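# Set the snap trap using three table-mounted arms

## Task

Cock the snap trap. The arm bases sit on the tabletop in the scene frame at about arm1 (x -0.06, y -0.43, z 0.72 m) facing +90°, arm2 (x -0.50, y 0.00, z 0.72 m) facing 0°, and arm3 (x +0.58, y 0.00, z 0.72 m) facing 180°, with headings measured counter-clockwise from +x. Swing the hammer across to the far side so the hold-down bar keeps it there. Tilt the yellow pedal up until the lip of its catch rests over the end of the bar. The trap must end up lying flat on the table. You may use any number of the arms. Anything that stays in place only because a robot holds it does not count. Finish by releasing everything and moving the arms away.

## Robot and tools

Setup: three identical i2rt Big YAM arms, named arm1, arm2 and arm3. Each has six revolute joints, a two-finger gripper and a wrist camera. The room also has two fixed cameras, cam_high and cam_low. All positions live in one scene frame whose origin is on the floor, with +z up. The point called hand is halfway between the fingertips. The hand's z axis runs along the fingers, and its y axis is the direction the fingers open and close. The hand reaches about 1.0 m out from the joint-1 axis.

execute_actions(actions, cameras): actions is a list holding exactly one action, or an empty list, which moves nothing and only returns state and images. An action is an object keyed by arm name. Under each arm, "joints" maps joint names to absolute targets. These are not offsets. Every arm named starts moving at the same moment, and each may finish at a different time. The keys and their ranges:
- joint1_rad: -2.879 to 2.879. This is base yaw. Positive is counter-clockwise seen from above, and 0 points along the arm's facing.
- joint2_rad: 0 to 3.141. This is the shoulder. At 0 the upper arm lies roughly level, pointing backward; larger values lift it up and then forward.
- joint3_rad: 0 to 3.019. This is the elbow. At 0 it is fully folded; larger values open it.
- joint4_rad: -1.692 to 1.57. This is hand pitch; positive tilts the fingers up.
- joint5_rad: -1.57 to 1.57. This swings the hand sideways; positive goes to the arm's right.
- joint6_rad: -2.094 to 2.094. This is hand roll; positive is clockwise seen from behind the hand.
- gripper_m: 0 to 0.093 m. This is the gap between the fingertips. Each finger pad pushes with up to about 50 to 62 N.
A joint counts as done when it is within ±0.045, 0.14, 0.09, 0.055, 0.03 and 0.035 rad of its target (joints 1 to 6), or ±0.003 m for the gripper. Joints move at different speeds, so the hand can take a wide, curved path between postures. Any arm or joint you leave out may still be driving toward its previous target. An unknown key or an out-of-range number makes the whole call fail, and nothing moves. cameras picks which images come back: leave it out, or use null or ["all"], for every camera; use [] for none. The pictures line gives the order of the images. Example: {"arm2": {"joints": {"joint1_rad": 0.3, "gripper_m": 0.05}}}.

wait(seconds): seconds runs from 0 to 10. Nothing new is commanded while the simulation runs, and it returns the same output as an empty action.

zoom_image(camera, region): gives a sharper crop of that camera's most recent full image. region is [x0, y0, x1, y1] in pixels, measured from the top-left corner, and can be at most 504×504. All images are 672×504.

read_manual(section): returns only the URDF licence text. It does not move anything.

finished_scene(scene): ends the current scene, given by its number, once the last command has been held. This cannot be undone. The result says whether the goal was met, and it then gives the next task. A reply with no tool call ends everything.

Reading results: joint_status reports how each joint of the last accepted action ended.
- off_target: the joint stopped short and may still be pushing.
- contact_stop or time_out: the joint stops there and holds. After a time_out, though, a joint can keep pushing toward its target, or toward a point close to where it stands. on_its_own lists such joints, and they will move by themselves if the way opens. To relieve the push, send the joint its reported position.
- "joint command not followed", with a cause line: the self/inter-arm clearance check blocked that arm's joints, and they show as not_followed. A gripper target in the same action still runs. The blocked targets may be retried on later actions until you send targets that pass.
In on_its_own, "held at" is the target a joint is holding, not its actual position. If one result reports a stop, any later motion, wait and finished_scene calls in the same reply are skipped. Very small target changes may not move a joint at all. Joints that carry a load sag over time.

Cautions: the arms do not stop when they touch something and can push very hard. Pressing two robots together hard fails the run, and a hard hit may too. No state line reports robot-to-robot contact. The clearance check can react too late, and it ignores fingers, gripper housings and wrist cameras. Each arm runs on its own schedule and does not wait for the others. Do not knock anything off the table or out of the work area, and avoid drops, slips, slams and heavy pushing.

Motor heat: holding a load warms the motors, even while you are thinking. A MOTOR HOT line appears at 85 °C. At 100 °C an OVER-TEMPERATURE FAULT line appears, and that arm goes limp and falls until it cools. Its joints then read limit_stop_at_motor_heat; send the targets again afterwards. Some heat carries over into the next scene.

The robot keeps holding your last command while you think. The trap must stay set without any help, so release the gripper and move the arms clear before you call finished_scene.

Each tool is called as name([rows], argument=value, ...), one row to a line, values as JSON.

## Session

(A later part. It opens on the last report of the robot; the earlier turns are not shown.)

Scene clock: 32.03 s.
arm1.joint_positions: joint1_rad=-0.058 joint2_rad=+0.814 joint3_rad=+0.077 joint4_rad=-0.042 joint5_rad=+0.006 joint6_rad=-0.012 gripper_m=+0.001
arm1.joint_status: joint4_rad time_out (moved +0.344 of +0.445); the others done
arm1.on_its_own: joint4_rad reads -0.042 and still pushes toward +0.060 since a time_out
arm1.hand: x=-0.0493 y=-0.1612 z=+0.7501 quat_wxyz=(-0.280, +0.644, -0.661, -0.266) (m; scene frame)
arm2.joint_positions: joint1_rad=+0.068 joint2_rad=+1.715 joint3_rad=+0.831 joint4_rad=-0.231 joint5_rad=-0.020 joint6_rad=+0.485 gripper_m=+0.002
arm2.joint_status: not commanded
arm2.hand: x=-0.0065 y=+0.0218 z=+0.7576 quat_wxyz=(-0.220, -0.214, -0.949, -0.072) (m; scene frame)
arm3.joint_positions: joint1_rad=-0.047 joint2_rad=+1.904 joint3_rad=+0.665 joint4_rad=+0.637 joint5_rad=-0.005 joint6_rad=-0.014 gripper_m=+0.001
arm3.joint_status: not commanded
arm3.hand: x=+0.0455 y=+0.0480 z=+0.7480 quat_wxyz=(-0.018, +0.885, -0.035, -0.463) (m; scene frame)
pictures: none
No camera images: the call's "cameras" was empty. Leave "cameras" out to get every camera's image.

execute_actions([
  {"arm1":{"joints":{"joint4_rad":-0.045,"joint3_rad":0.16,"joint2_rad":0.75}}},
], cameras=[])

execute_actions([
  {"arm1":{"joints":{"joint4_rad":0.06,"joint2_rad":0.92}}},
])

Scene clock: 32.93 s.
arm1.joint_positions: joint1_rad=-0.058 joint2_rad=+0.779 joint3_rad=+0.077 joint4_rad=-0.066 joint5_rad=+0.005 joint6_rad=-0.012 gripper_m=+0.001
arm1.joint_status: all done
arm1.hand: x=-0.0494 y=-0.1617 z=+0.7544 quat_wxyz=(-0.283, +0.642, -0.659, -0.269) (m; scene frame)
arm2.joint_positions: joint1_rad=+0.068 joint2_rad=+1.712 joint3_rad=+0.831 joint4_rad=-0.231 joint5_rad=-0.022 joint6_rad=+0.487 gripper_m=+0.002
arm2.joint_status: not commanded
arm2.hand: x=-0.0061 y=+0.0223 z=+0.7589 quat_wxyz=(-0.221, -0.214, -0.949, -0.073) (m; scene frame)
arm3.joint_positions: joint1_rad=-0.047 joint2_rad=+1.904 joint3_rad=+0.665 joint4_rad=+0.637 joint5_rad=-0.003 joint6_rad=-0.014 gripper_m=+0.001
arm3.joint_status: not commanded
arm3.hand: x=+0.0455 y=+0.0484 z=+0.7480 quat_wxyz=(-0.018, +0.885, -0.036, -0.463) (m; scene frame)
pictures: none
No camera images: the call's "cameras" was empty. Leave "cameras" out to get every camera's image.

Scene clock: 33.73 s.
arm1.joint_positions: joint1_rad=-0.058 joint2_rad=+0.903 joint3_rad=+0.088 joint4_rad=+0.012 joint5_rad=+0.005 joint6_rad=-0.012 gripper_m=+0.001
arm1.joint_status: all done
arm1.hand: x=-0.0493 y=-0.1568 z=+0.7421 quat_wxyz=(-0.272, +0.647, -0.664, -0.258) (m; scene frame)
arm2.joint_positions: joint1_rad=+0.076 joint2_rad=+1.716 joint3_rad=+0.831 joint4_rad=-0.231 joint5_rad=-0.027 joint6_rad=+0.489 gripper_m=+0.002
arm2.joint_status: not commanded
arm2.hand: x=-0.0069 y=+0.0270 z=+0.7569 quat_wxyz=(-0.218, -0.211, -0.950, -0.076) (m; scene frame)
arm3.joint_positions: joint1_rad=-0.047 joint2_rad=+1.904 joint3_rad=+0.665 joint4_rad=+0.637 joint5_rad=-0.004 joint6_rad=-0.014 gripper_m=+0.001
arm3.joint_status: not commanded
arm3.hand: x=+0.0453 y=+0.0484 z=+0.7481 quat_wxyz=(-0.018, +0.885, -0.036, -0.463) (m; scene frame)
pictures: arm1_cam_wrist, arm2_cam_wrist, arm3_cam_wrist, cam_high, cam_low
Images, in order (width x height): arm1_cam_wrist 672x504, arm2_cam_wrist 672x504, arm3_cam_wrist 672x504, cam_high 672x504, cam_low 672x504.

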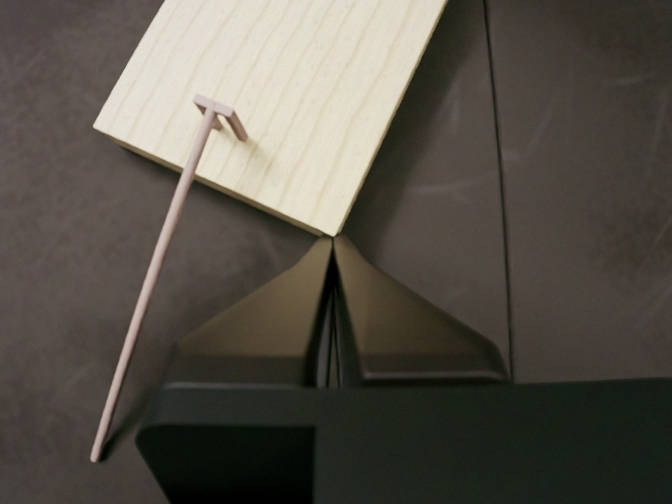

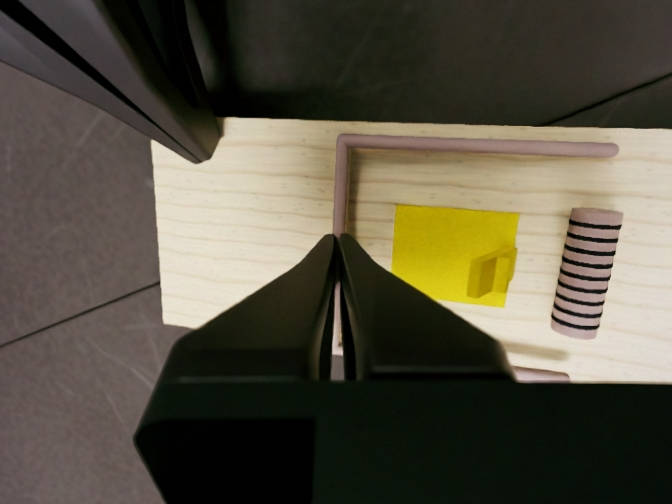

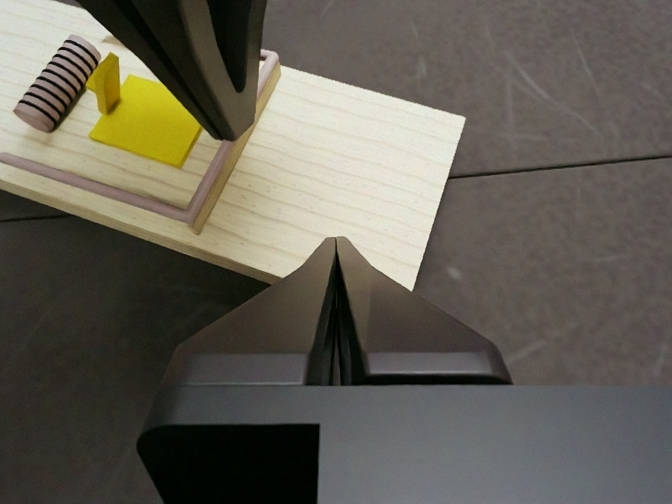

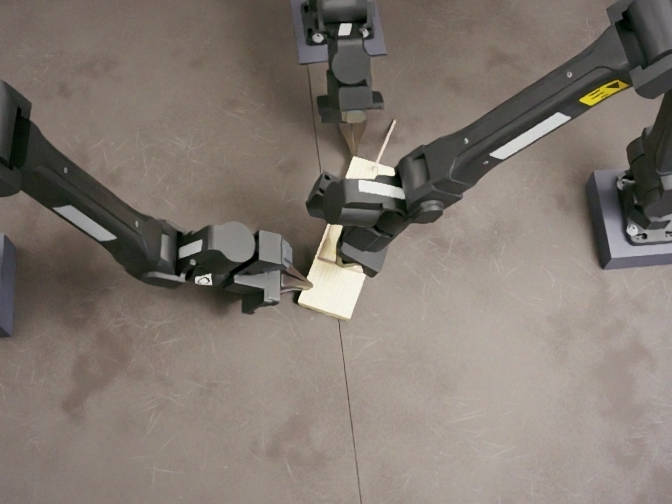

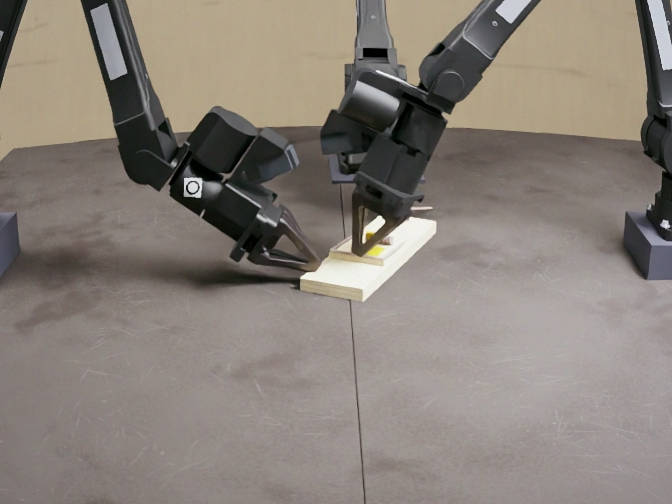

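execute_actions([
  {"arm1":{"joints":{"joint4_rad":-0.05,"joint2_rad":0.6}},"arm2":{"joints":{"joint1_rad":0.076}}},
], cameras=[])

execute_actions([
  {"arm1":{"joints":{"joint4_rad":0.1,"joint3_rad":0.2,"joint1_rad":-0.035}}},
], cameras=[])

execute_actions([
  {"arm1":{"joints":{"joint2_rad":0.95}}},
], cameras=["arm1_cam_wrist"])

Scene clock: 35.10 s.
arm1.joint_positions: joint1_rad=-0.058 joint2_rad=+0.598 joint3_rad=+0.110 joint4_rad=-0.041 joint5_rad=+0.007 joint6_rad=-0.012 gripper_m=+0.001
arm1.joint_status: all done
arm1.hand: x=-0.0479 y=-0.1335 z=+0.8236 quat_wxyz=(-0.361, +0.605, -0.622, -0.342) (m; scene frame)
arm2.joint_positions: joint1_rad=+0.083 joint2_rad=+1.716 joint3_rad=+0.831 joint4_rad=-0.231 joint5_rad=-0.005 joint6_rad=+0.489 gripper_m=+0.002
arm2.joint_status: all done
arm2.hand: x=-0.0068 y=+0.0266 z=+0.7569 quat_wxyz=(-0.221, -0.210, -0.950, -0.066) (m; scene frame)
arm3.joint_positions: joint1_rad=-0.047 joint2_rad=+1.904 joint3_rad=+0.665 joint4_rad=+0.637 joint5_rad=-0.005 joint6_rad=-0.014 gripper_m=+0.001
arm3.joint_status: not commanded
arm3.hand: x=+0.0453 y=+0.0481 z=+0.7481 quat_wxyz=(-0.018, +0.885, -0.035, -0.463) (m; scene frame)
pictures: none
No camera images: the call's "cameras" was empty. Leave "cameras" out to get every camera's image.

Scene clock: 35.90 s.
arm1.joint_positions: joint1_rad=-0.044 joint2_rad=+0.598 joint3_rad=+0.144 joint4_rad=+0.071 joint5_rad=+0.007 joint6_rad=-0.012 gripper_m=+0.001
arm1.joint_status: all done
arm1.hand: x=-0.0516 y=-0.1116 z=+0.8673 quat_wxyz=(-0.403, +0.582, -0.590, -0.388) (m; scene frame)
arm2.joint_positions: joint1_rad=+0.083 joint2_rad=+1.716 joint3_rad=+0.831 joint4_rad=-0.231 joint5_rad=-0.005 joint6_rad=+0.489 gripper_m=+0.002
arm2.joint_status: not commanded
arm2.hand: x=-0.0068 y=+0.0266 z=+0.7569 quat_wxyz=(-0.221, -0.210, -0.950, -0.066) (m; scene frame)
arm3.joint_positions: joint1_rad=-0.047 joint2_rad=+1.904 joint3_rad=+0.665 joint4_rad=+0.637 joint5_rad=-0.005 joint6_rad=-0.014 gripper_m=+0.001
arm3.joint_status: not commanded
arm3.hand: x=+0.0453 y=+0.0481 z=+0.7481 quat_wxyz=(-0.018, +0.885, -0.035, -0.463) (m; scene frame)
pictures: none
No camera images: the call's "cameras" was empty. Leave "cameras" out to get every camera's image.

Scene clock: 37.10 s.
arm1.joint_positions: joint1_rad=-0.044 joint2_rad=+0.949 joint3_rad=+0.149 joint4_rad=+0.074 joint5_rad=+0.007 joint6_rad=-0.012 gripper_m=+0.001
arm1.joint_status: all done
arm1.hand: x=-0.0521 y=-0.1238 z=+0.7675 quat_wxyz=(-0.296, +0.641, -0.649, -0.284) (m; scene frame)
arm2.joint_positions: joint1_rad=+0.083 joint2_rad=+1.716 joint3_rad=+0.831 joint4_rad=-0.231 joint5_rad=-0.005 joint6_rad=+0.489 gripper_m=+0.002
arm2.joint_status: not commanded
arm2.hand: x=-0.0068 y=+0.0266 z=+0.7569 quat_wxyz=(-0.221, -0.210, -0.950, -0.066) (m; scene frame)
arm3.joint_positions: joint1_rad=-0.047 joint2_rad=+1.904 joint3_rad=+0.665 joint4_rad=+0.637 joint5_rad=-0.005 joint6_rad=-0.014 gripper_m=+0.001
arm3.joint_status: not commanded
arm3.hand: x=+0.0453 y=+0.0481 z=+0.7481 quat_wxyz=(-0.018, +0.885, -0.035, -0.463) (m; scene frame)
pictures: arm1_cam_wrist
Images, in order (width x height): arm1_cam_wrist 672x504.

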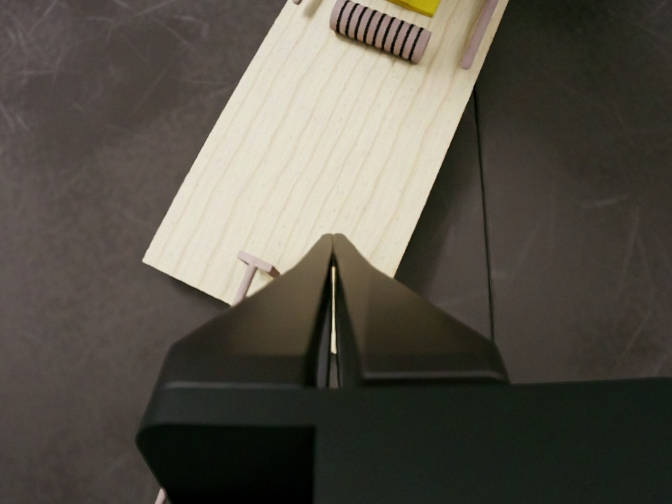

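execute_actions([
  {"arm1":{"joints":{"joint2_rad":1.07}}},
], cameras=[])

execute_actions([
  {"arm2":{"joints":{"joint2_rad":1.62,"joint3_rad":0.825,"joint1_rad":0.07}}},
], cameras=["arm3_cam_wrist"])

execute_actions([
  {"arm2":{"joints":{"joint2_rad":1.53,"joint3_rad":0.79,"joint1_rad":0.03}}},
], cameras=["arm1_cam_wrist","arm3_cam_wrist","cam_low"])

Scene clock: 38.93 s.
arm1.joint_positions: joint1_rad=-0.044 joint2_rad=+1.045 joint3_rad=+0.179 joint4_rad=+0.094 joint5_rad=+0.007 joint6_rad=-0.012 gripper_m=+0.001
arm1.joint_status: all done
arm1.hand: x=-0.0520 y=-0.1158 z=+0.7567 quat_wxyz=(-0.281, +0.647, -0.655, -0.269) (m; scene frame)
arm2.joint_positions: joint1_rad=+0.083 joint2_rad=+1.716 joint3_rad=+0.831 joint4_rad=-0.231 joint5_rad=-0.005 joint6_rad=+0.489 gripper_m=+0.002
arm2.joint_status: not commanded
arm2.hand: x=-0.0068 y=+0.0266 z=+0.7569 quat_wxyz=(-0.221, -0.210, -0.950, -0.066) (m; scene frame)
arm3.joint_positions: joint1_rad=-0.047 joint2_rad=+1.904 joint3_rad=+0.665 joint4_rad=+0.637 joint5_rad=-0.005 joint6_rad=-0.014 gripper_m=+0.001
arm3.joint_status: not commanded
arm3.hand: x=+0.0453 y=+0.0481 z=+0.7481 quat_wxyz=(-0.018, +0.885, -0.035, -0.463) (m; scene frame)
pictures: none
No camera images: the call's "cameras" was empty. Leave "cameras" out to get every camera's image.

Scene clock: 39.70 s.
arm1.joint_positions: joint1_rad=-0.042 joint2_rad=+1.045 joint3_rad=+0.179 joint4_rad=+0.097 joint5_rad=+0.007 joint6_rad=-0.012 gripper_m=+0.001
arm1.joint_status: not commanded
arm1.hand: x=-0.0525 y=-0.1154 z=+0.7571 quat_wxyz=(-0.281, +0.648, -0.654, -0.270) (m; scene frame)
arm2.joint_positions: joint1_rad=+0.083 joint2_rad=+1.670 joint3_rad=+0.805 joint4_rad=-0.231 joint5_rad=-0.006 joint6_rad=+0.489 gripper_m=+0.002
arm2.joint_status: all done
arm2.hand: x=-0.0135 y=+0.0264 z=+0.7694 quat_wxyz=(-0.230, -0.210, -0.948, -0.070) (m; scene frame)
arm3.joint_positions: joint1_rad=-0.047 joint2_rad=+1.904 joint3_rad=+0.669 joint4_rad=+0.637 joint5_rad=-0.005 joint6_rad=-0.014 gripper_m=+0.001
arm3.joint_status: not commanded
arm3.hand: x=+0.0432 y=+0.0483 z=+0.7495 quat_wxyz=(-0.018, +0.884, -0.035, -0.465) (m; scene frame)
pictures: arm3_cam_wrist
Images, in order (width x height): arm3_cam_wrist 672x504.

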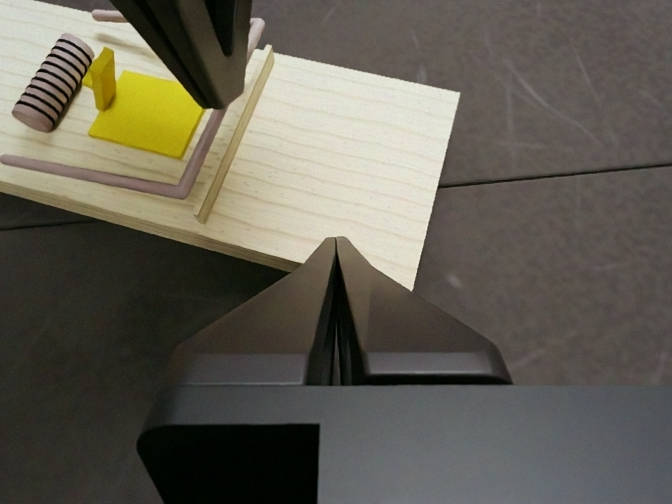

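Scene clock: 40.50 s.
arm1.joint_positions: joint1_rad=-0.039 joint2_rad=+1.032 joint3_rad=+0.185 joint4_rad=+0.107 joint5_rad=+0.006 joint6_rad=-0.012 gripper_m=+0.001
arm1.joint_status: not commanded
arm1.hand: x=-0.0537 y=-0.1097 z=+0.7654 quat_wxyz=(-0.290, +0.645, -0.649, -0.281) (m; scene frame)
arm2.joint_positions: joint1_rad=+0.066 joint2_rad=+1.554 joint3_rad=+0.768 joint4_rad=-0.231 joint5_rad=-0.018 joint6_rad=+0.489 gripper_m=+0.002
arm2.joint_status: all done
arm2.hand: x=-0.0180 y=+0.0200 z=+0.8090 quat_wxyz=(-0.266, -0.214, -0.936, -0.083) (m; scene frame)
arm3.joint_positions: joint1_rad=-0.047 joint2_rad=+1.917 joint3_rad=+0.669 joint4_rad=+0.637 joint5_rad=-0.005 joint6_rad=-0.014 gripper_m=+0.001
arm3.joint_status: not commanded
arm3.hand: x=+0.0454 y=+0.0480 z=+0.7426 quat_wxyz=(-0.017, +0.888, -0.035, -0.459) (m; scene frame)
pictures: arm1_cam_wrist, arm3_cam_wrist, cam_low
Images, in order (width x height): arm1_cam_wrist 672x504, arm3_cam_wrist 672x504, cam_low 672x504.

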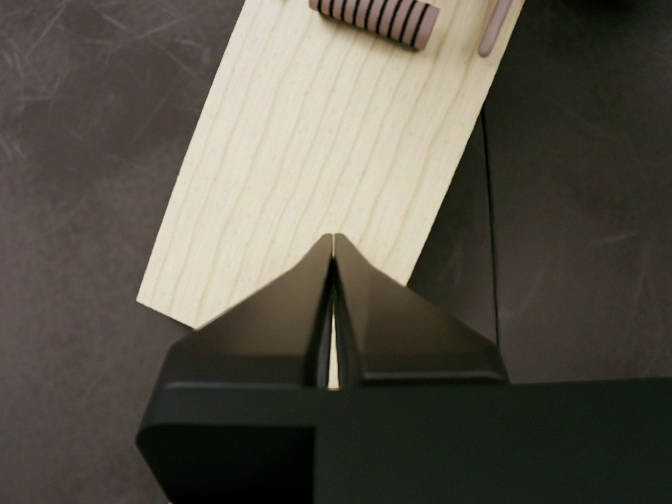

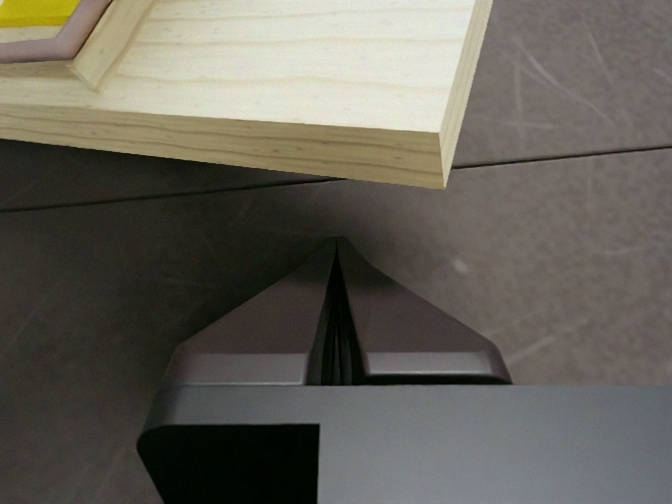

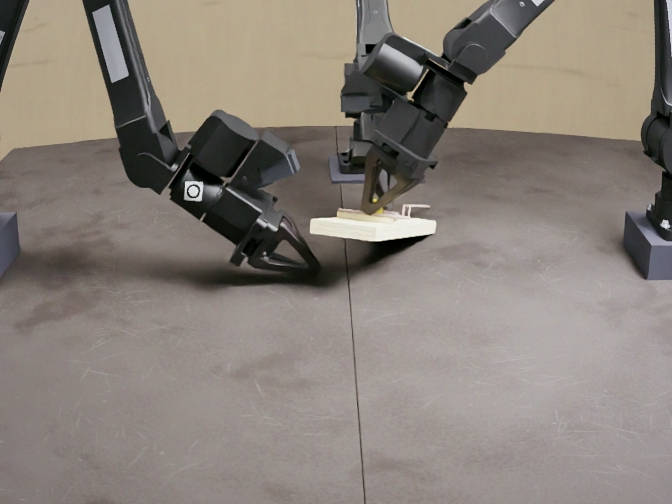

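execute_actions([
  {"arm3":{"joints":{"joint2_rad":1.8,"joint3_rad":0.56}}},
], cameras=[])

execute_actions([
  {"arm2":{"joints":{"joint2_rad":1.715,"joint3_rad":0.86,"joint1_rad":0.075}},"arm1":{"joints":{"joint2_rad":0.95}}},
], cameras=[])

execute_actions([
  {"arm3":{"joints":{"joint2_rad":1.7}},"arm1":{"joints":{"joint1_rad":-0.08}}},
], cameras=[])

execute_actions([
  {"arm3":{"joints":{"joint2_rad":1.87,"joint3_rad":0.75,"joint1_rad":-0.085}}},
])

Scene clock: 42.00 s.
arm1.joint_positions: joint1_rad=-0.039 joint2_rad=+1.032 joint3_rad=+0.185 joint4_rad=+0.107 joint5_rad=+0.006 joint6_rad=-0.012 gripper_m=+0.001
arm1.joint_status: not commanded
arm1.hand: x=-0.0537 y=-0.1097 z=+0.7654 quat_wxyz=(-0.290, +0.645, -0.649, -0.281) (m; scene frame)
arm2.joint_positions: joint1_rad=+0.066 joint2_rad=+1.554 joint3_rad=+0.768 joint4_rad=-0.231 joint5_rad=-0.018 joint6_rad=+0.489 gripper_m=+0.002
arm2.joint_status: not commanded
arm2.hand: x=-0.0180 y=+0.0200 z=+0.8090 quat_wxyz=(-0.266, -0.214, -0.936, -0.083) (m; scene frame)
arm3.joint_positions: joint1_rad=-0.047 joint2_rad=+1.817 joint3_rad=+0.559 joint4_rad=+0.633 joint5_rad=-0.005 joint6_rad=-0.014 gripper_m=+0.001
arm3.joint_status: all done
arm3.hand: x=+0.0849 y=+0.0445 z=+0.7566 quat_wxyz=(-0.017, +0.891, -0.035, -0.453) (m; scene frame)
pictures: none
No camera images: the call's "cameras" was empty. Leave "cameras" out to get every camera's image.

Scene clock: 42.93 s.
arm1.joint_positions: joint1_rad=-0.039 joint2_rad=+0.951 joint3_rad=+0.185 joint4_rad=+0.107 joint5_rad=+0.007 joint6_rad=-0.012 gripper_m=+0.001
arm1.joint_status: all done
arm1.hand: x=-0.0534 y=-0.1032 z=+0.7898 quat_wxyz=(-0.317, +0.632, -0.637, -0.306) (m; scene frame)
arm2.joint_positions: joint1_rad=+0.070 joint2_rad=+1.714 joint3_rad=+0.829 joint4_rad=-0.229 joint5_rad=+0.002 joint6_rad=+0.489 gripper_m=+0.002
arm2.joint_status: all done
arm2.hand: x=-0.0069 y=+0.0192 z=+0.7574 quat_wxyz=(-0.223, -0.217, -0.948, -0.062) (m; scene frame)
arm3.joint_positions: joint1_rad=-0.047 joint2_rad=+1.817 joint3_rad=+0.559 joint4_rad=+0.633 joint5_rad=-0.005 joint6_rad=-0.014 gripper_m=+0.001
arm3.joint_status: not commanded
arm3.hand: x=+0.0849 y=+0.0445 z=+0.7566 quat_wxyz=(-0.017, +0.891, -0.035, -0.453) (m; scene frame)
pictures: none
No camera images: the call's "cameras" was empty. Leave "cameras" out to get every camera's image.

Scene clock: 43.87 s.
arm1.joint_positions: joint1_rad=-0.073 joint2_rad=+0.951 joint3_rad=+0.185 joint4_rad=+0.107 joint5_rad=+0.007 joint6_rad=-0.012 gripper_m=+0.001
arm1.joint_status: all done
arm1.hand: x=-0.0422 y=-0.1036 z=+0.7898 quat_wxyz=(-0.322, +0.621, -0.648, -0.300) (m; scene frame)
arm2.joint_positions: joint1_rad=+0.070 joint2_rad=+1.714 joint3_rad=+0.829 joint4_rad=-0.229 joint5_rad=+0.002 joint6_rad=+0.489 gripper_m=+0.002
arm2.joint_status: not commanded
arm2.hand: x=-0.0069 y=+0.0192 z=+0.7574 quat_wxyz=(-0.223, -0.217, -0.948, -0.062) (m; scene frame)
arm3.joint_positions: joint1_rad=-0.047 joint2_rad=+1.707 joint3_rad=+0.559 joint4_rad=+0.633 joint5_rad=-0.005 joint6_rad=-0.014 gripper_m=+0.001
arm3.joint_status: all done
arm3.hand: x=+0.0705 y=+0.0464 z=+0.8094 quat_wxyz=(-0.020, +0.864, -0.035, -0.501) (m; scene frame)
pictures: none
No camera images: the call's "cameras" was empty. Leave "cameras" out to get every camera's image.

Scene clock: 44.83 s.
arm1.joint_positions: joint1_rad=-0.073 joint2_rad=+0.951 joint3_rad=+0.185 joint4_rad=+0.107 joint5_rad=+0.007 joint6_rad=-0.012 gripper_m=+0.001
arm1.joint_status: not commanded
arm1.hand: x=-0.0422 y=-0.1036 z=+0.7898 quat_wxyz=(-0.322, +0.621, -0.648, -0.300) (m; scene frame)
arm2.joint_positions: joint1_rad=+0.070 joint2_rad=+1.714 joint3_rad=+0.829 joint4_rad=-0.229 joint5_rad=+0.002 joint6_rad=+0.489 gripper_m=+0.002
arm2.joint_status: not commanded
arm2.hand: x=-0.0069 y=+0.0192 z=+0.7574 quat_wxyz=(-0.223, -0.217, -0.948, -0.062) (m; scene frame)
arm3.joint_positions: joint1_rad=-0.082 joint2_rad=+1.860 joint3_rad=+0.719 joint4_rad=+0.633 joint5_rad=-0.005 joint6_rad=-0.014 gripper_m=+0.001
arm3.joint_status: all done
arm3.hand: x=+0.0154 y=+0.0713 z=+0.7891 quat_wxyz=(-0.029, +0.862, -0.050, -0.504) (m; scene frame)
pictures: arm1_cam_wrist, arm2_cam_wrist, arm3_cam_wrist, cam_high, cam_low
Images, in order (width x height): arm1_cam_wrist 672x504, arm2_cam_wrist 672x504, arm3_cam_wrist 672x504, cam_high 672x504, cam_low 672x504.

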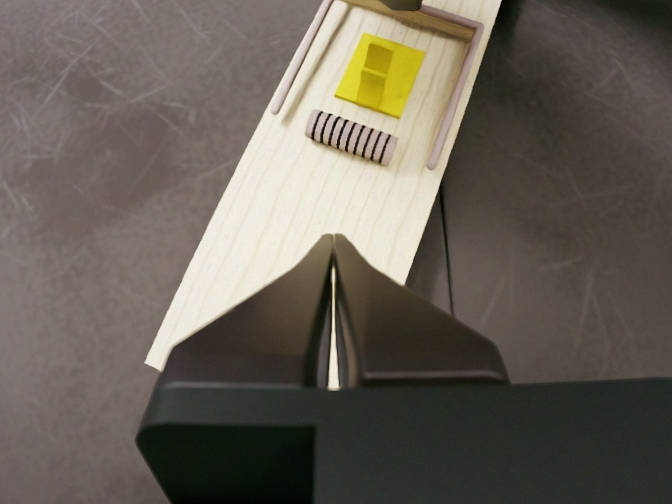

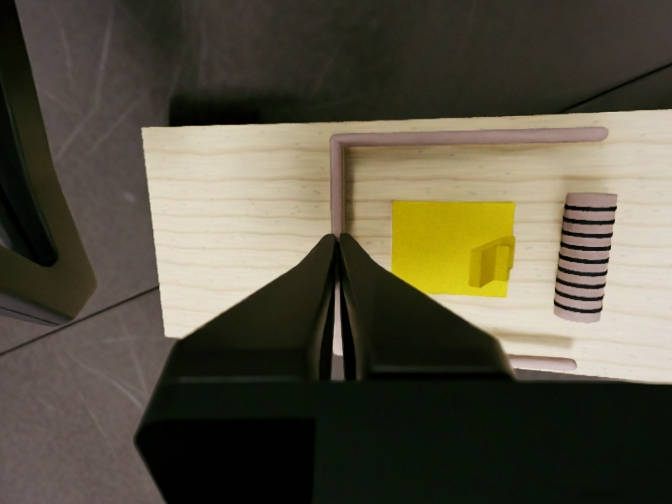

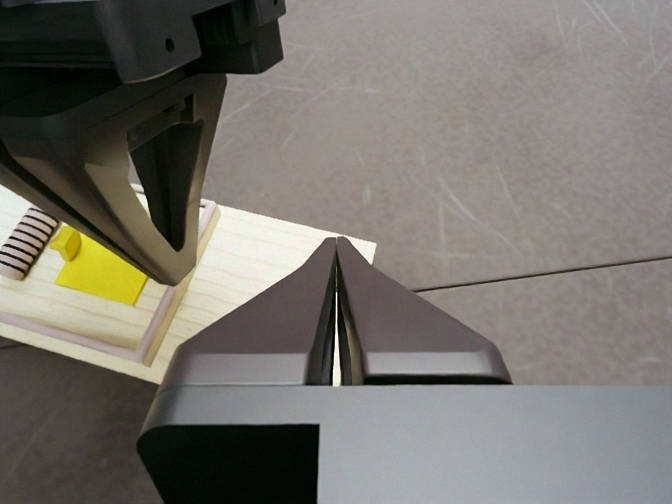

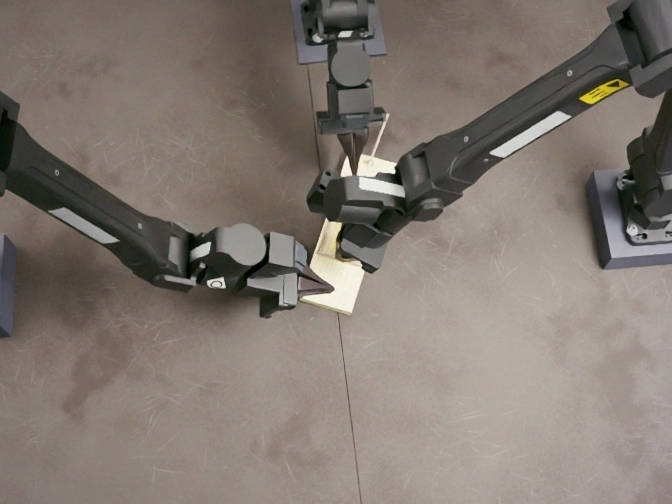

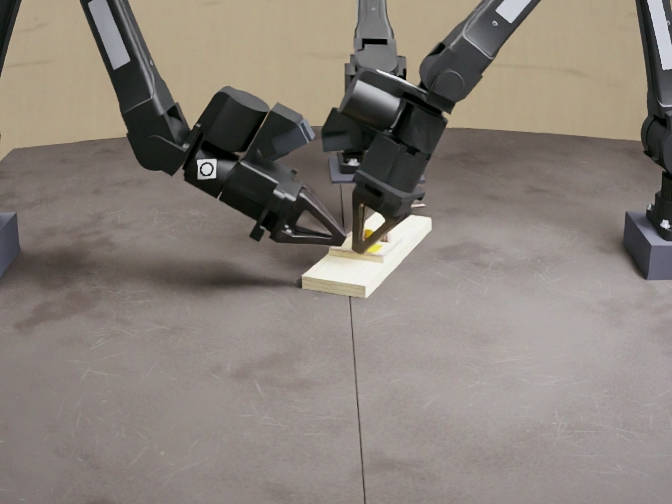

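execute_actions([
  {"arm3":{"joints":{"joint2_rad":2.0,"joint1_rad":-0.055}},"arm1":{"joints":{"joint2_rad":1.16}}},
], cameras=[])

execute_actions([
  {"arm2":{"joints":{"joint2_rad":1.6,"joint3_rad":0.84,"joint1_rad":0.04}}},
])

Scene clock: 45.87 s.
arm1.joint_positions: joint1_rad=-0.073 joint2_rad=+1.101 joint3_rad=+0.205 joint4_rad=+0.120 joint5_rad=+0.007 joint6_rad=-0.012 gripper_m=+0.001
arm1.joint_status: all done
arm1.hand: x=-0.0424 y=-0.1055 z=+0.7553 quat_wxyz=(-0.283, +0.639, -0.665, -0.264) (m; scene frame)
arm2.joint_positions: joint1_rad=+0.070 joint2_rad=+1.714 joint3_rad=+0.829 joint4_rad=-0.229 joint5_rad=+0.002 joint6_rad=+0.489 gripper_m=+0.002
arm2.joint_status: not commanded
arm2.hand: x=-0.0069 y=+0.0192 z=+0.7574 quat_wxyz=(-0.223, -0.217, -0.948, -0.062) (m; scene frame)
arm3.joint_positions: joint1_rad=-0.060 joint2_rad=+1.950 joint3_rad=+0.730 joint4_rad=+0.650 joint5_rad=-0.004 joint6_rad=-0.014 gripper_m=+0.001
arm3.joint_status: all done
arm3.hand: x=+0.0197 y=+0.0582 z=+0.7479 quat_wxyz=(-0.022, +0.878, -0.041, -0.477) (m; scene frame)
pictures: none
No camera images: the call's "cameras" was empty. Leave "cameras" out to get every camera's image.

Scene clock: 46.63 s.
arm1.joint_positions: joint1_rad=-0.073 joint2_rad=+1.101 joint3_rad=+0.205 joint4_rad=+0.120 joint5_rad=+0.007 joint6_rad=-0.012 gripper_m=+0.001
arm1.joint_status: not commanded
arm1.hand: x=-0.0424 y=-0.1055 z=+0.7554 quat_wxyz=(-0.283, +0.638, -0.665, -0.264) (m; scene frame)
arm2.joint_positions: joint1_rad=+0.060 joint2_rad=+1.652 joint3_rad=+0.809 joint4_rad=-0.229 joint5_rad=-0.005 joint6_rad=+0.489 gripper_m=+0.002
arm2.joint_status: all done
arm2.hand: x=-0.0083 y=+0.0152 z=+0.7793 quat_wxyz=(-0.242, -0.220, -0.942, -0.069) (m; scene frame)
arm3.joint_positions: joint1_rad=-0.060 joint2_rad=+1.950 joint3_rad=+0.731 joint4_rad=+0.650 joint5_rad=-0.004 joint6_rad=-0.014 gripper_m=+0.001
arm3.joint_status: not commanded
arm3.hand: x=+0.0192 y=+0.0582 z=+0.7481 quat_wxyz=(-0.022, +0.877, -0.041, -0.478) (m; scene frame)
pictures: arm1_cam_wrist, arm2_cam_wrist, arm3_cam_wrist, cam_high, cam_low
Images, in order (width x height): arm1_cam_wrist 672x504, arm2_cam_wrist 672x504, arm3_cam_wrist 672x504, cam_high 672x504, cam_low 672x504.

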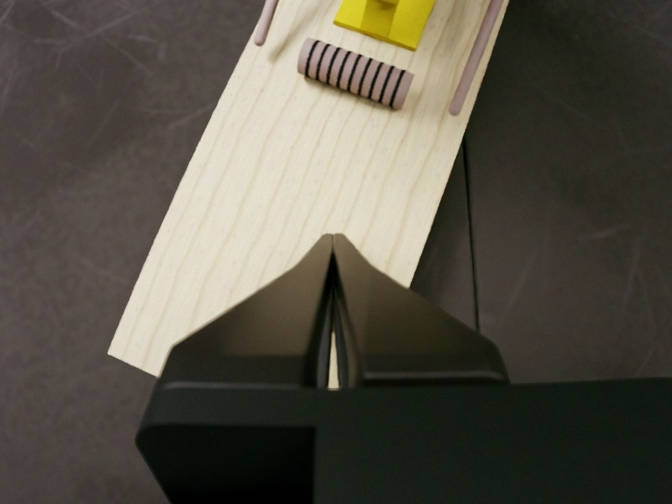

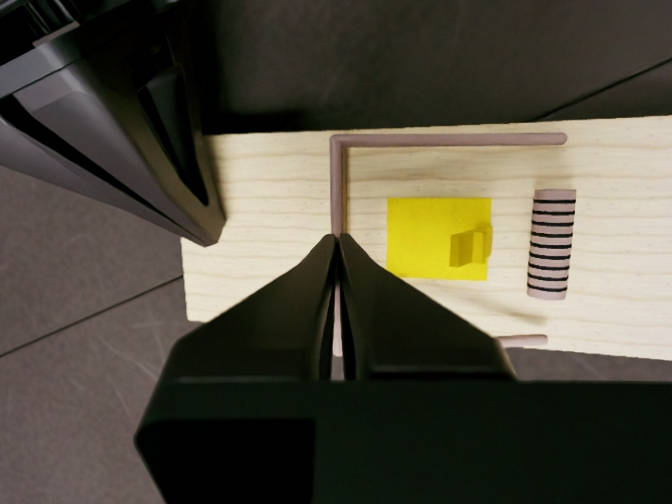

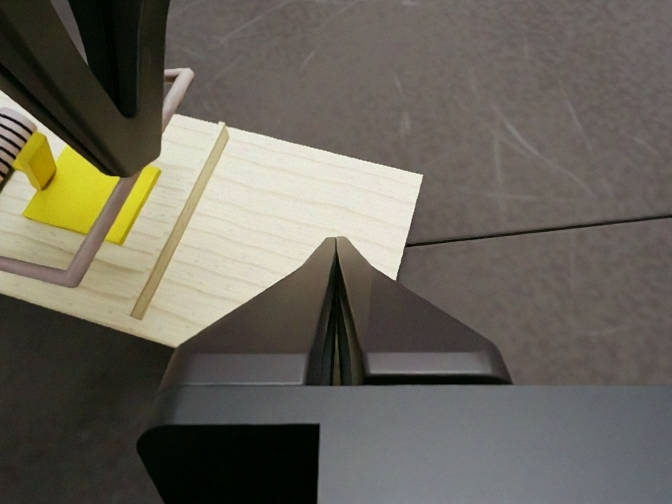

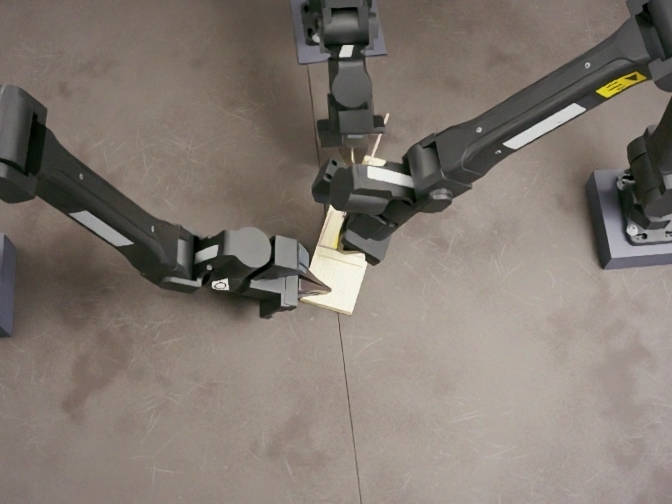

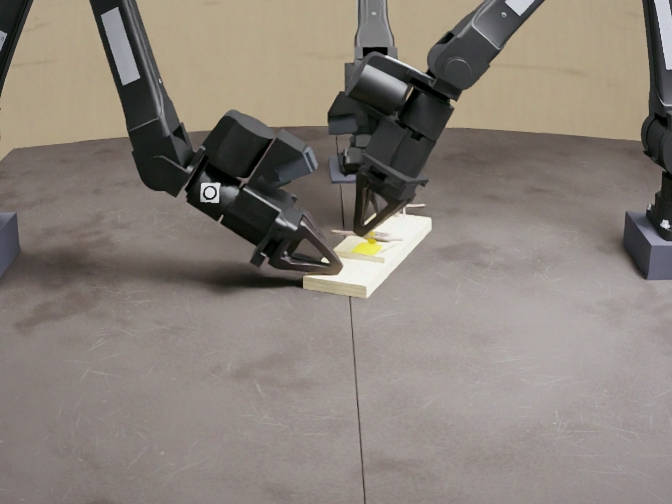

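execute_actions([
  {"arm2":{"joints":{"joint2_rad":1.52,"joint3_rad":0.8,"joint1_rad":-0.015}}},
], cameras=[])

execute_actions([
  {"arm2":{"joints":{"joint2_rad":1.47,"joint3_rad":0.76,"joint1_rad":-0.06,"joint6_rad":0.4}}},
])

Scene clock: 48.97 s.
arm1.joint_positions: joint1_rad=-0.073 joint2_rad=+1.101 joint3_rad=+0.205 joint4_rad=+0.120 joint5_rad=+0.007 joint6_rad=-0.012 gripper_m=+0.001
arm1.joint_status: not commanded
arm1.hand: x=-0.0425 y=-0.1055 z=+0.7554 quat_wxyz=(-0.283, +0.639, -0.665, -0.264) (m; scene frame)
arm2.joint_positions: joint1_rad=+0.021 joint2_rad=+1.561 joint3_rad=+0.772 joint4_rad=-0.229 joint5_rad=-0.019 joint6_rad=+0.489 gripper_m=+0.002
arm2.joint_status: all done
arm2.hand: x=-0.0162 y=-0.0016 z=+0.8072 quat_wxyz=(-0.267, -0.235, -0.932, -0.077) (m; scene frame)
arm3.joint_positions: joint1_rad=-0.060 joint2_rad=+1.951 joint3_rad=+0.733 joint4_rad=+0.650 joint5_rad=-0.004 joint6_rad=-0.014 gripper_m=+0.001
arm3.joint_status: not commanded
arm3.hand: x=+0.0185 y=+0.0583 z=+0.7481 quat_wxyz=(-0.022, +0.877, -0.041, -0.478) (m; scene frame)
pictures: none
No camera images: the call's "cameras" was empty. Leave "cameras" out to get every camera's image.

Scene clock: 49.87 s.
arm1.joint_positions: joint1_rad=-0.073 joint2_rad=+1.101 joint3_rad=+0.205 joint4_rad=+0.120 joint5_rad=+0.007 joint6_rad=-0.012 gripper_m=+0.001
arm1.joint_status: not commanded
arm1.hand: x=-0.0425 y=-0.1055 z=+0.7554 quat_wxyz=(-0.283, +0.639, -0.665, -0.264) (m; scene frame)
arm2.joint_positions: joint1_rad=-0.016 joint2_rad=+1.508 joint3_rad=+0.745 joint4_rad=-0.229 joint5_rad=-0.023 joint6_rad=+0.423 gripper_m=+0.002
arm2.joint_status: all done
arm2.hand: x=-0.0243 y=-0.0188 z=+0.8208 quat_wxyz=(-0.283, -0.220, -0.931, -0.068) (m; scene frame)
arm3.joint_positions: joint1_rad=-0.060 joint2_rad=+1.951 joint3_rad=+0.733 joint4_rad=+0.650 joint5_rad=-0.004 joint6_rad=-0.014 gripper_m=+0.001
arm3.joint_status: not commanded
arm3.hand: x=+0.0185 y=+0.0583 z=+0.7481 quat_wxyz=(-0.022, +0.877, -0.041, -0.478) (m; scene frame)
pictures: arm1_cam_wrist, arm2_cam_wrist, arm3_cam_wrist, cam_high, cam_low
Images, in order (width x height): arm1_cam_wrist 672x504, arm2_cam_wrist 672x504, arm3_cam_wrist 672x504, cam_high 672x504, cam_low 672x504.

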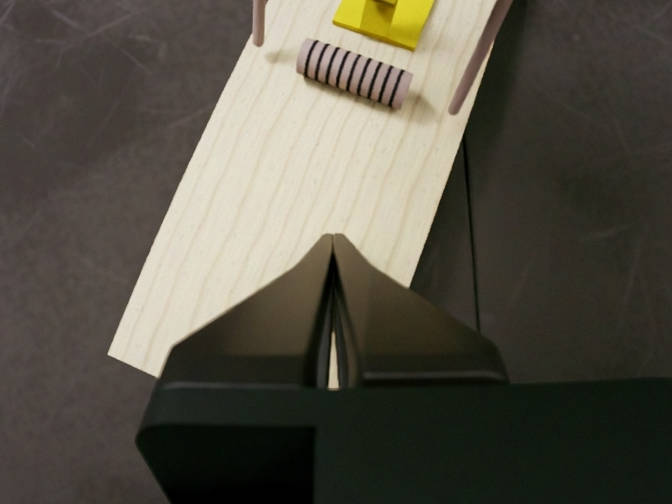

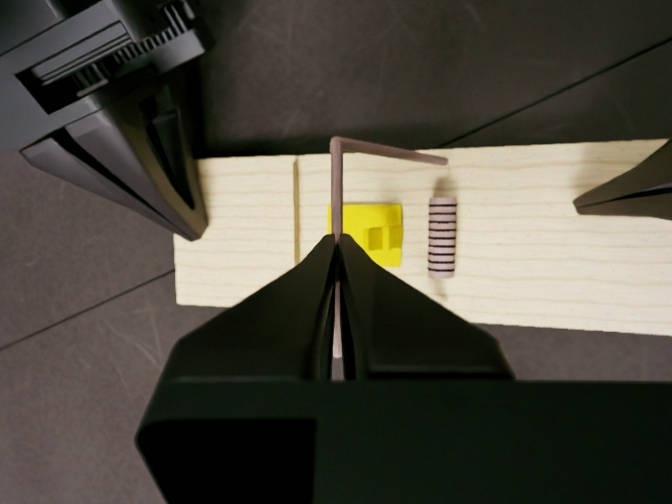

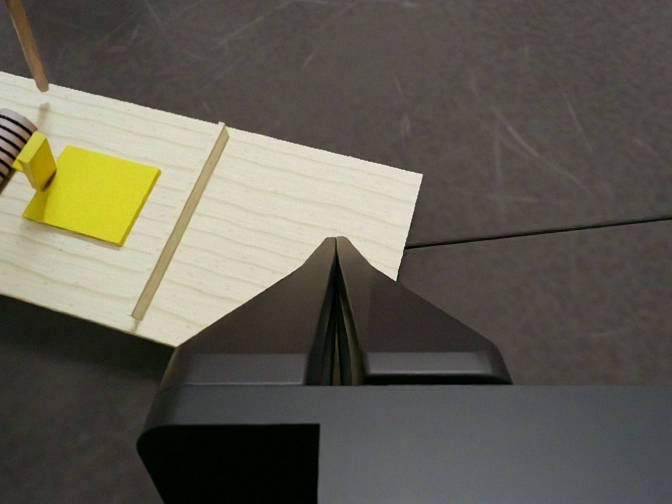

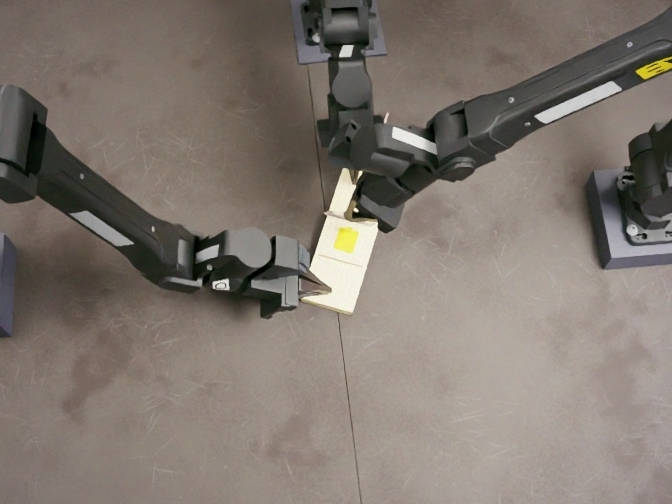

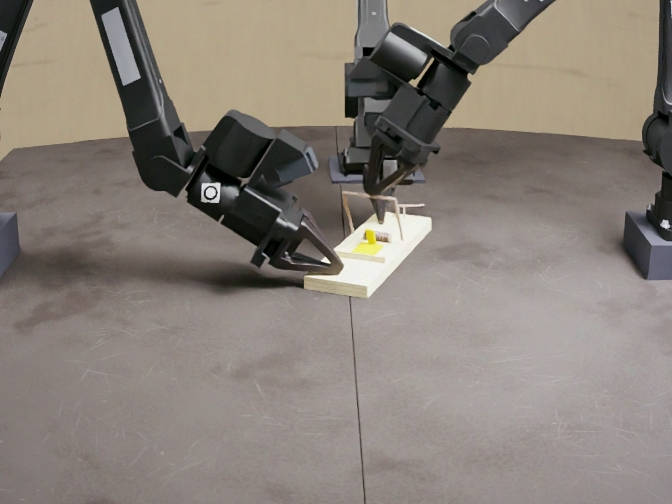

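execute_actions([
  {"arm2":{"joints":{"joint1_rad":-0.09,"joint2_rad":1.46,"joint3_rad":0.74}},"arm3":{"joints":{"joint2_rad":2.04}},"arm1":{"joints":{"joint2_rad":0.95,"joint3_rad":0.1}}},
], cameras=[])

execute_actions([
  {"arm1":{"joints":{"joint2_rad":0.3,"joint4_rad":-0.7,"joint1_rad":-0.5}},"arm2":{"joints":{"gripper_m":0.006}}},
], cameras=[])

execute_actions([
  {"arm2":{"joints":{"joint2_rad":1.43,"joint3_rad":0.67}}},
], cameras=["arm2_cam_wrist","cam_high","cam_low"])

Scene clock: 51.23 s.
arm1.joint_positions: joint1_rad=-0.073 joint2_rad=+0.952 joint3_rad=+0.110 joint4_rad=+0.120 joint5_rad=+0.007 joint6_rad=-0.012 gripper_m=+0.001
arm1.joint_status: all done
arm1.hand: x=-0.0438 y=-0.1339 z=+0.7580 quat_wxyz=(-0.301, +0.631, -0.657, -0.281) (m; scene frame)
arm2.joint_positions: joint1_rad=-0.090 joint2_rad=+1.473 joint3_rad=+0.733 joint4_rad=-0.229 joint5_rad=+0.002 joint6_rad=+0.418 gripper_m=+0.001
arm2.joint_status: all done
arm2.hand: x=-0.0305 y=-0.0577 z=+0.8311 quat_wxyz=(-0.297, -0.254, -0.919, -0.047) (m; scene frame)
arm3.joint_positions: joint1_rad=-0.051 joint2_rad=+1.969 joint3_rad=+0.756 joint4_rad=+0.653 joint5_rad=-0.011 joint6_rad=-0.014 gripper_m=+0.001
arm3.joint_status: all done
arm3.hand: x=+0.0093 y=+0.0526 z=+0.7471 quat_wxyz=(-0.017, +0.875, -0.035, -0.482) (m; scene frame)
pictures: none
No camera images: the call's "cameras" was empty. Leave "cameras" out to get every camera's image.

Scene clock: 52.67 s.
arm1.joint_positions: joint1_rad=-0.494 joint2_rad=+0.305 joint3_rad=+0.110 joint4_rad=-0.682 joint5_rad=+0.009 joint6_rad=-0.012 gripper_m=+0.001
arm1.joint_status: all done
arm1.hand: x=+0.0383 y=-0.2410 z=+0.7728 quat_wxyz=(-0.292, +0.495, -0.800, -0.174) (m; scene frame)
arm2.joint_positions: joint1_rad=-0.090 joint2_rad=+1.473 joint3_rad=+0.733 joint4_rad=-0.229 joint5_rad=+0.002 joint6_rad=+0.418 gripper_m=+0.006
arm2.joint_status: all done
arm2.hand: x=-0.0305 y=-0.0577 z=+0.8311 quat_wxyz=(-0.297, -0.254, -0.919, -0.047) (m; scene frame)
arm3.joint_positions: joint1_rad=-0.051 joint2_rad=+1.969 joint3_rad=+0.756 joint4_rad=+0.653 joint5_rad=-0.011 joint6_rad=-0.014 gripper_m=+0.001
arm3.joint_status: not commanded
arm3.hand: x=+0.0093 y=+0.0526 z=+0.7471 quat_wxyz=(-0.017, +0.875, -0.035, -0.482) (m; scene frame)
pictures: none
No camera images: the call's "cameras" was empty. Leave "cameras" out to get every camera's image.

Scene clock: 53.37 s.
arm1.joint_positions: joint1_rad=-0.494 joint2_rad=+0.305 joint3_rad=+0.110 joint4_rad=-0.682 joint5_rad=+0.009 joint6_rad=-0.012 gripper_m=+0.001
arm1.joint_status: not commanded
arm1.hand: x=+0.0383 y=-0.2410 z=+0.7728 quat_wxyz=(-0.292, +0.495, -0.800, -0.174) (m; scene frame)
arm2.joint_positions: joint1_rad=-0.090 joint2_rad=+1.441 joint3_rad=+0.658 joint4_rad=-0.229 joint5_rad=+0.002 joint6_rad=+0.418 gripper_m=+0.006
arm2.joint_status: all done
arm2.hand: x=-0.0623 y=-0.0538 z=+0.8140 quat_wxyz=(-0.277, -0.256, -0.925, -0.044) (m; scene frame)
arm3.joint_positions: joint1_rad=-0.051 joint2_rad=+1.969 joint3_rad=+0.756 joint4_rad=+0.653 joint5_rad=-0.011 joint6_rad=-0.014 gripper_m=+0.001
arm3.joint_status: not commanded
arm3.hand: x=+0.0093 y=+0.0526 z=+0.7471 quat_wxyz=(-0.017, +0.875, -0.035, -0.482) (m; scene frame)
pictures: arm2_cam_wrist, cam_high, cam_low
Images, in order (width x height): arm2_cam_wrist 672x504, cam_high 672x504, cam_low 672x504.

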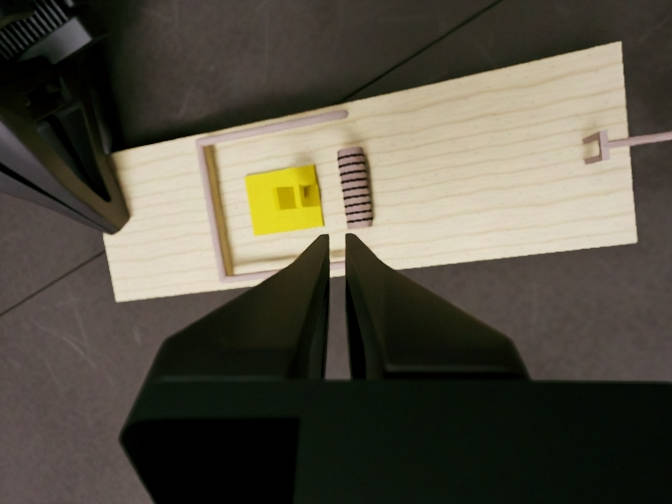

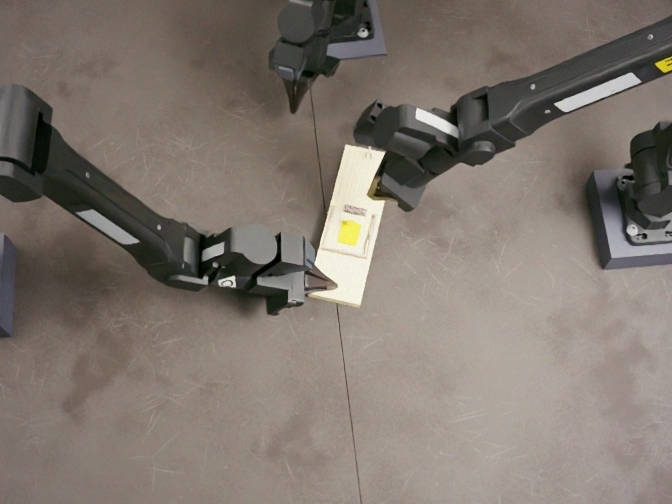

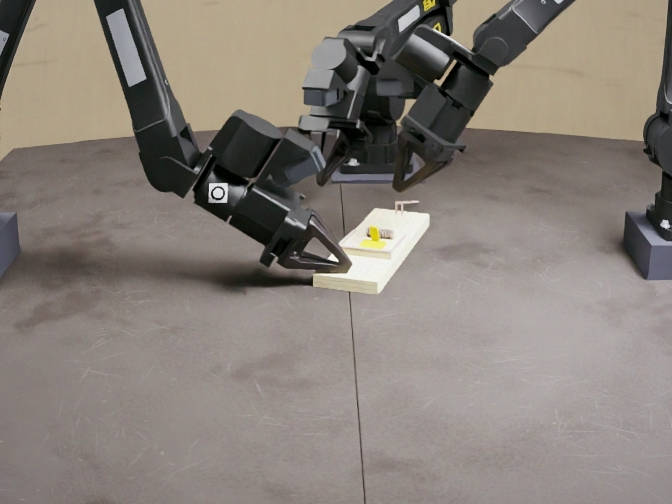

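execute_actions([
  {"arm1":{"joints":{"joint2_rad":0.6,"joint4_rad":0.05,"joint1_rad":-0.09}},"arm3":{"joints":{"joint2_rad":2.01}},"arm2":{"joints":{"gripper_m":0.025,"joint1_rad":0.07,"joint2_rad":1.6,"joint3_rad":0.79,"joint6_rad":0.34}}},
], cameras=[])

execute_actions([
  {"arm2":{"joints":{"joint2_rad":1.64}},"arm1":{"joints":{"joint2_rad":0.82}}},
], cameras=["arm2_cam_wrist","arm1_cam_wrist"])

Scene clock: 55.47 s.
arm1.joint_positions: joint1_rad=-0.096 joint2_rad=+0.600 joint3_rad=+0.110 joint4_rad=+0.020 joint5_rad=+0.009 joint6_rad=-0.012 gripper_m=+0.001
arm1.joint_status: all done
arm1.hand: x=-0.0359 y=-0.1270 z=+0.8362 quat_wxyz=(-0.387, +0.582, -0.623, -0.352) (m; scene frame)
arm2.joint_positions: joint1_rad=+0.078 joint2_rad=+1.606 joint3_rad=+0.760 joint4_rad=-0.229 joint5_rad=+0.003 joint6_rad=+0.357 gripper_m=+0.025
arm2.joint_status: all done
arm2.hand: x=-0.0273 y=+0.0215 z=+0.7823 quat_wxyz=(-0.245, -0.150, -0.956, -0.051) (m; scene frame)
arm3.joint_positions: joint1_rad=-0.051 joint2_rad=+1.969 joint3_rad=+0.756 joint4_rad=+0.653 joint5_rad=-0.011 joint6_rad=-0.014 gripper_m=+0.001
arm3.joint_status: all done
arm3.hand: x=+0.0093 y=+0.0526 z=+0.7471 quat_wxyz=(-0.017, +0.875, -0.035, -0.482) (m; scene frame)
pictures: none
No camera images: the call's "cameras" was empty. Leave "cameras" out to get every camera's image.

Scene clock: 56.33 s.
arm1.joint_positions: joint1_rad=-0.096 joint2_rad=+0.821 joint3_rad=+0.110 joint4_rad=+0.024 joint5_rad=+0.009 joint6_rad=-0.012 gripper_m=+0.001
arm1.joint_status: all done
arm1.hand: x=-0.0368 y=-0.1378 z=+0.7758 quat_wxyz=(-0.317, +0.618, -0.660, -0.288) (m; scene frame)
arm2.joint_positions: joint1_rad=+0.078 joint2_rad=+1.638 joint3_rad=+0.760 joint4_rad=-0.229 joint5_rad=+0.003 joint6_rad=+0.357 gripper_m=+0.025
arm2.joint_status: all done
arm2.hand: x=-0.0314 y=+0.0214 z=+0.7678 quat_wxyz=(-0.230, -0.151, -0.960, -0.048) (m; scene frame)
arm3.joint_positions: joint1_rad=-0.051 joint2_rad=+1.969 joint3_rad=+0.756 joint4_rad=+0.653 joint5_rad=-0.011 joint6_rad=-0.014 gripper_m=+0.001
arm3.joint_status: not commanded
arm3.hand: x=+0.0093 y=+0.0526 z=+0.7471 quat_wxyz=(-0.017, +0.875, -0.035, -0.482) (m; scene frame)
pictures: arm1_cam_wrist, arm2_cam_wrist
Images, in order (width x height): arm1_cam_wrist 672x504, arm2_cam_wrist 672x504.

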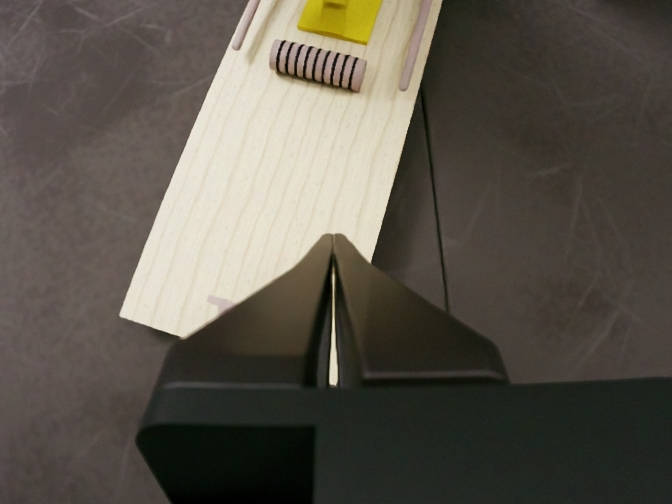

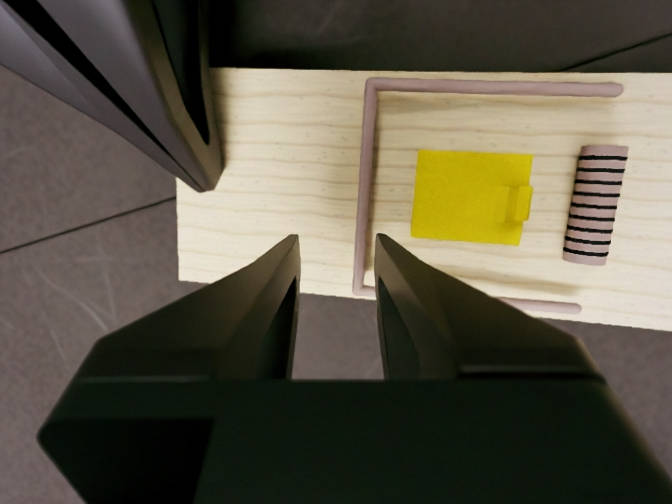

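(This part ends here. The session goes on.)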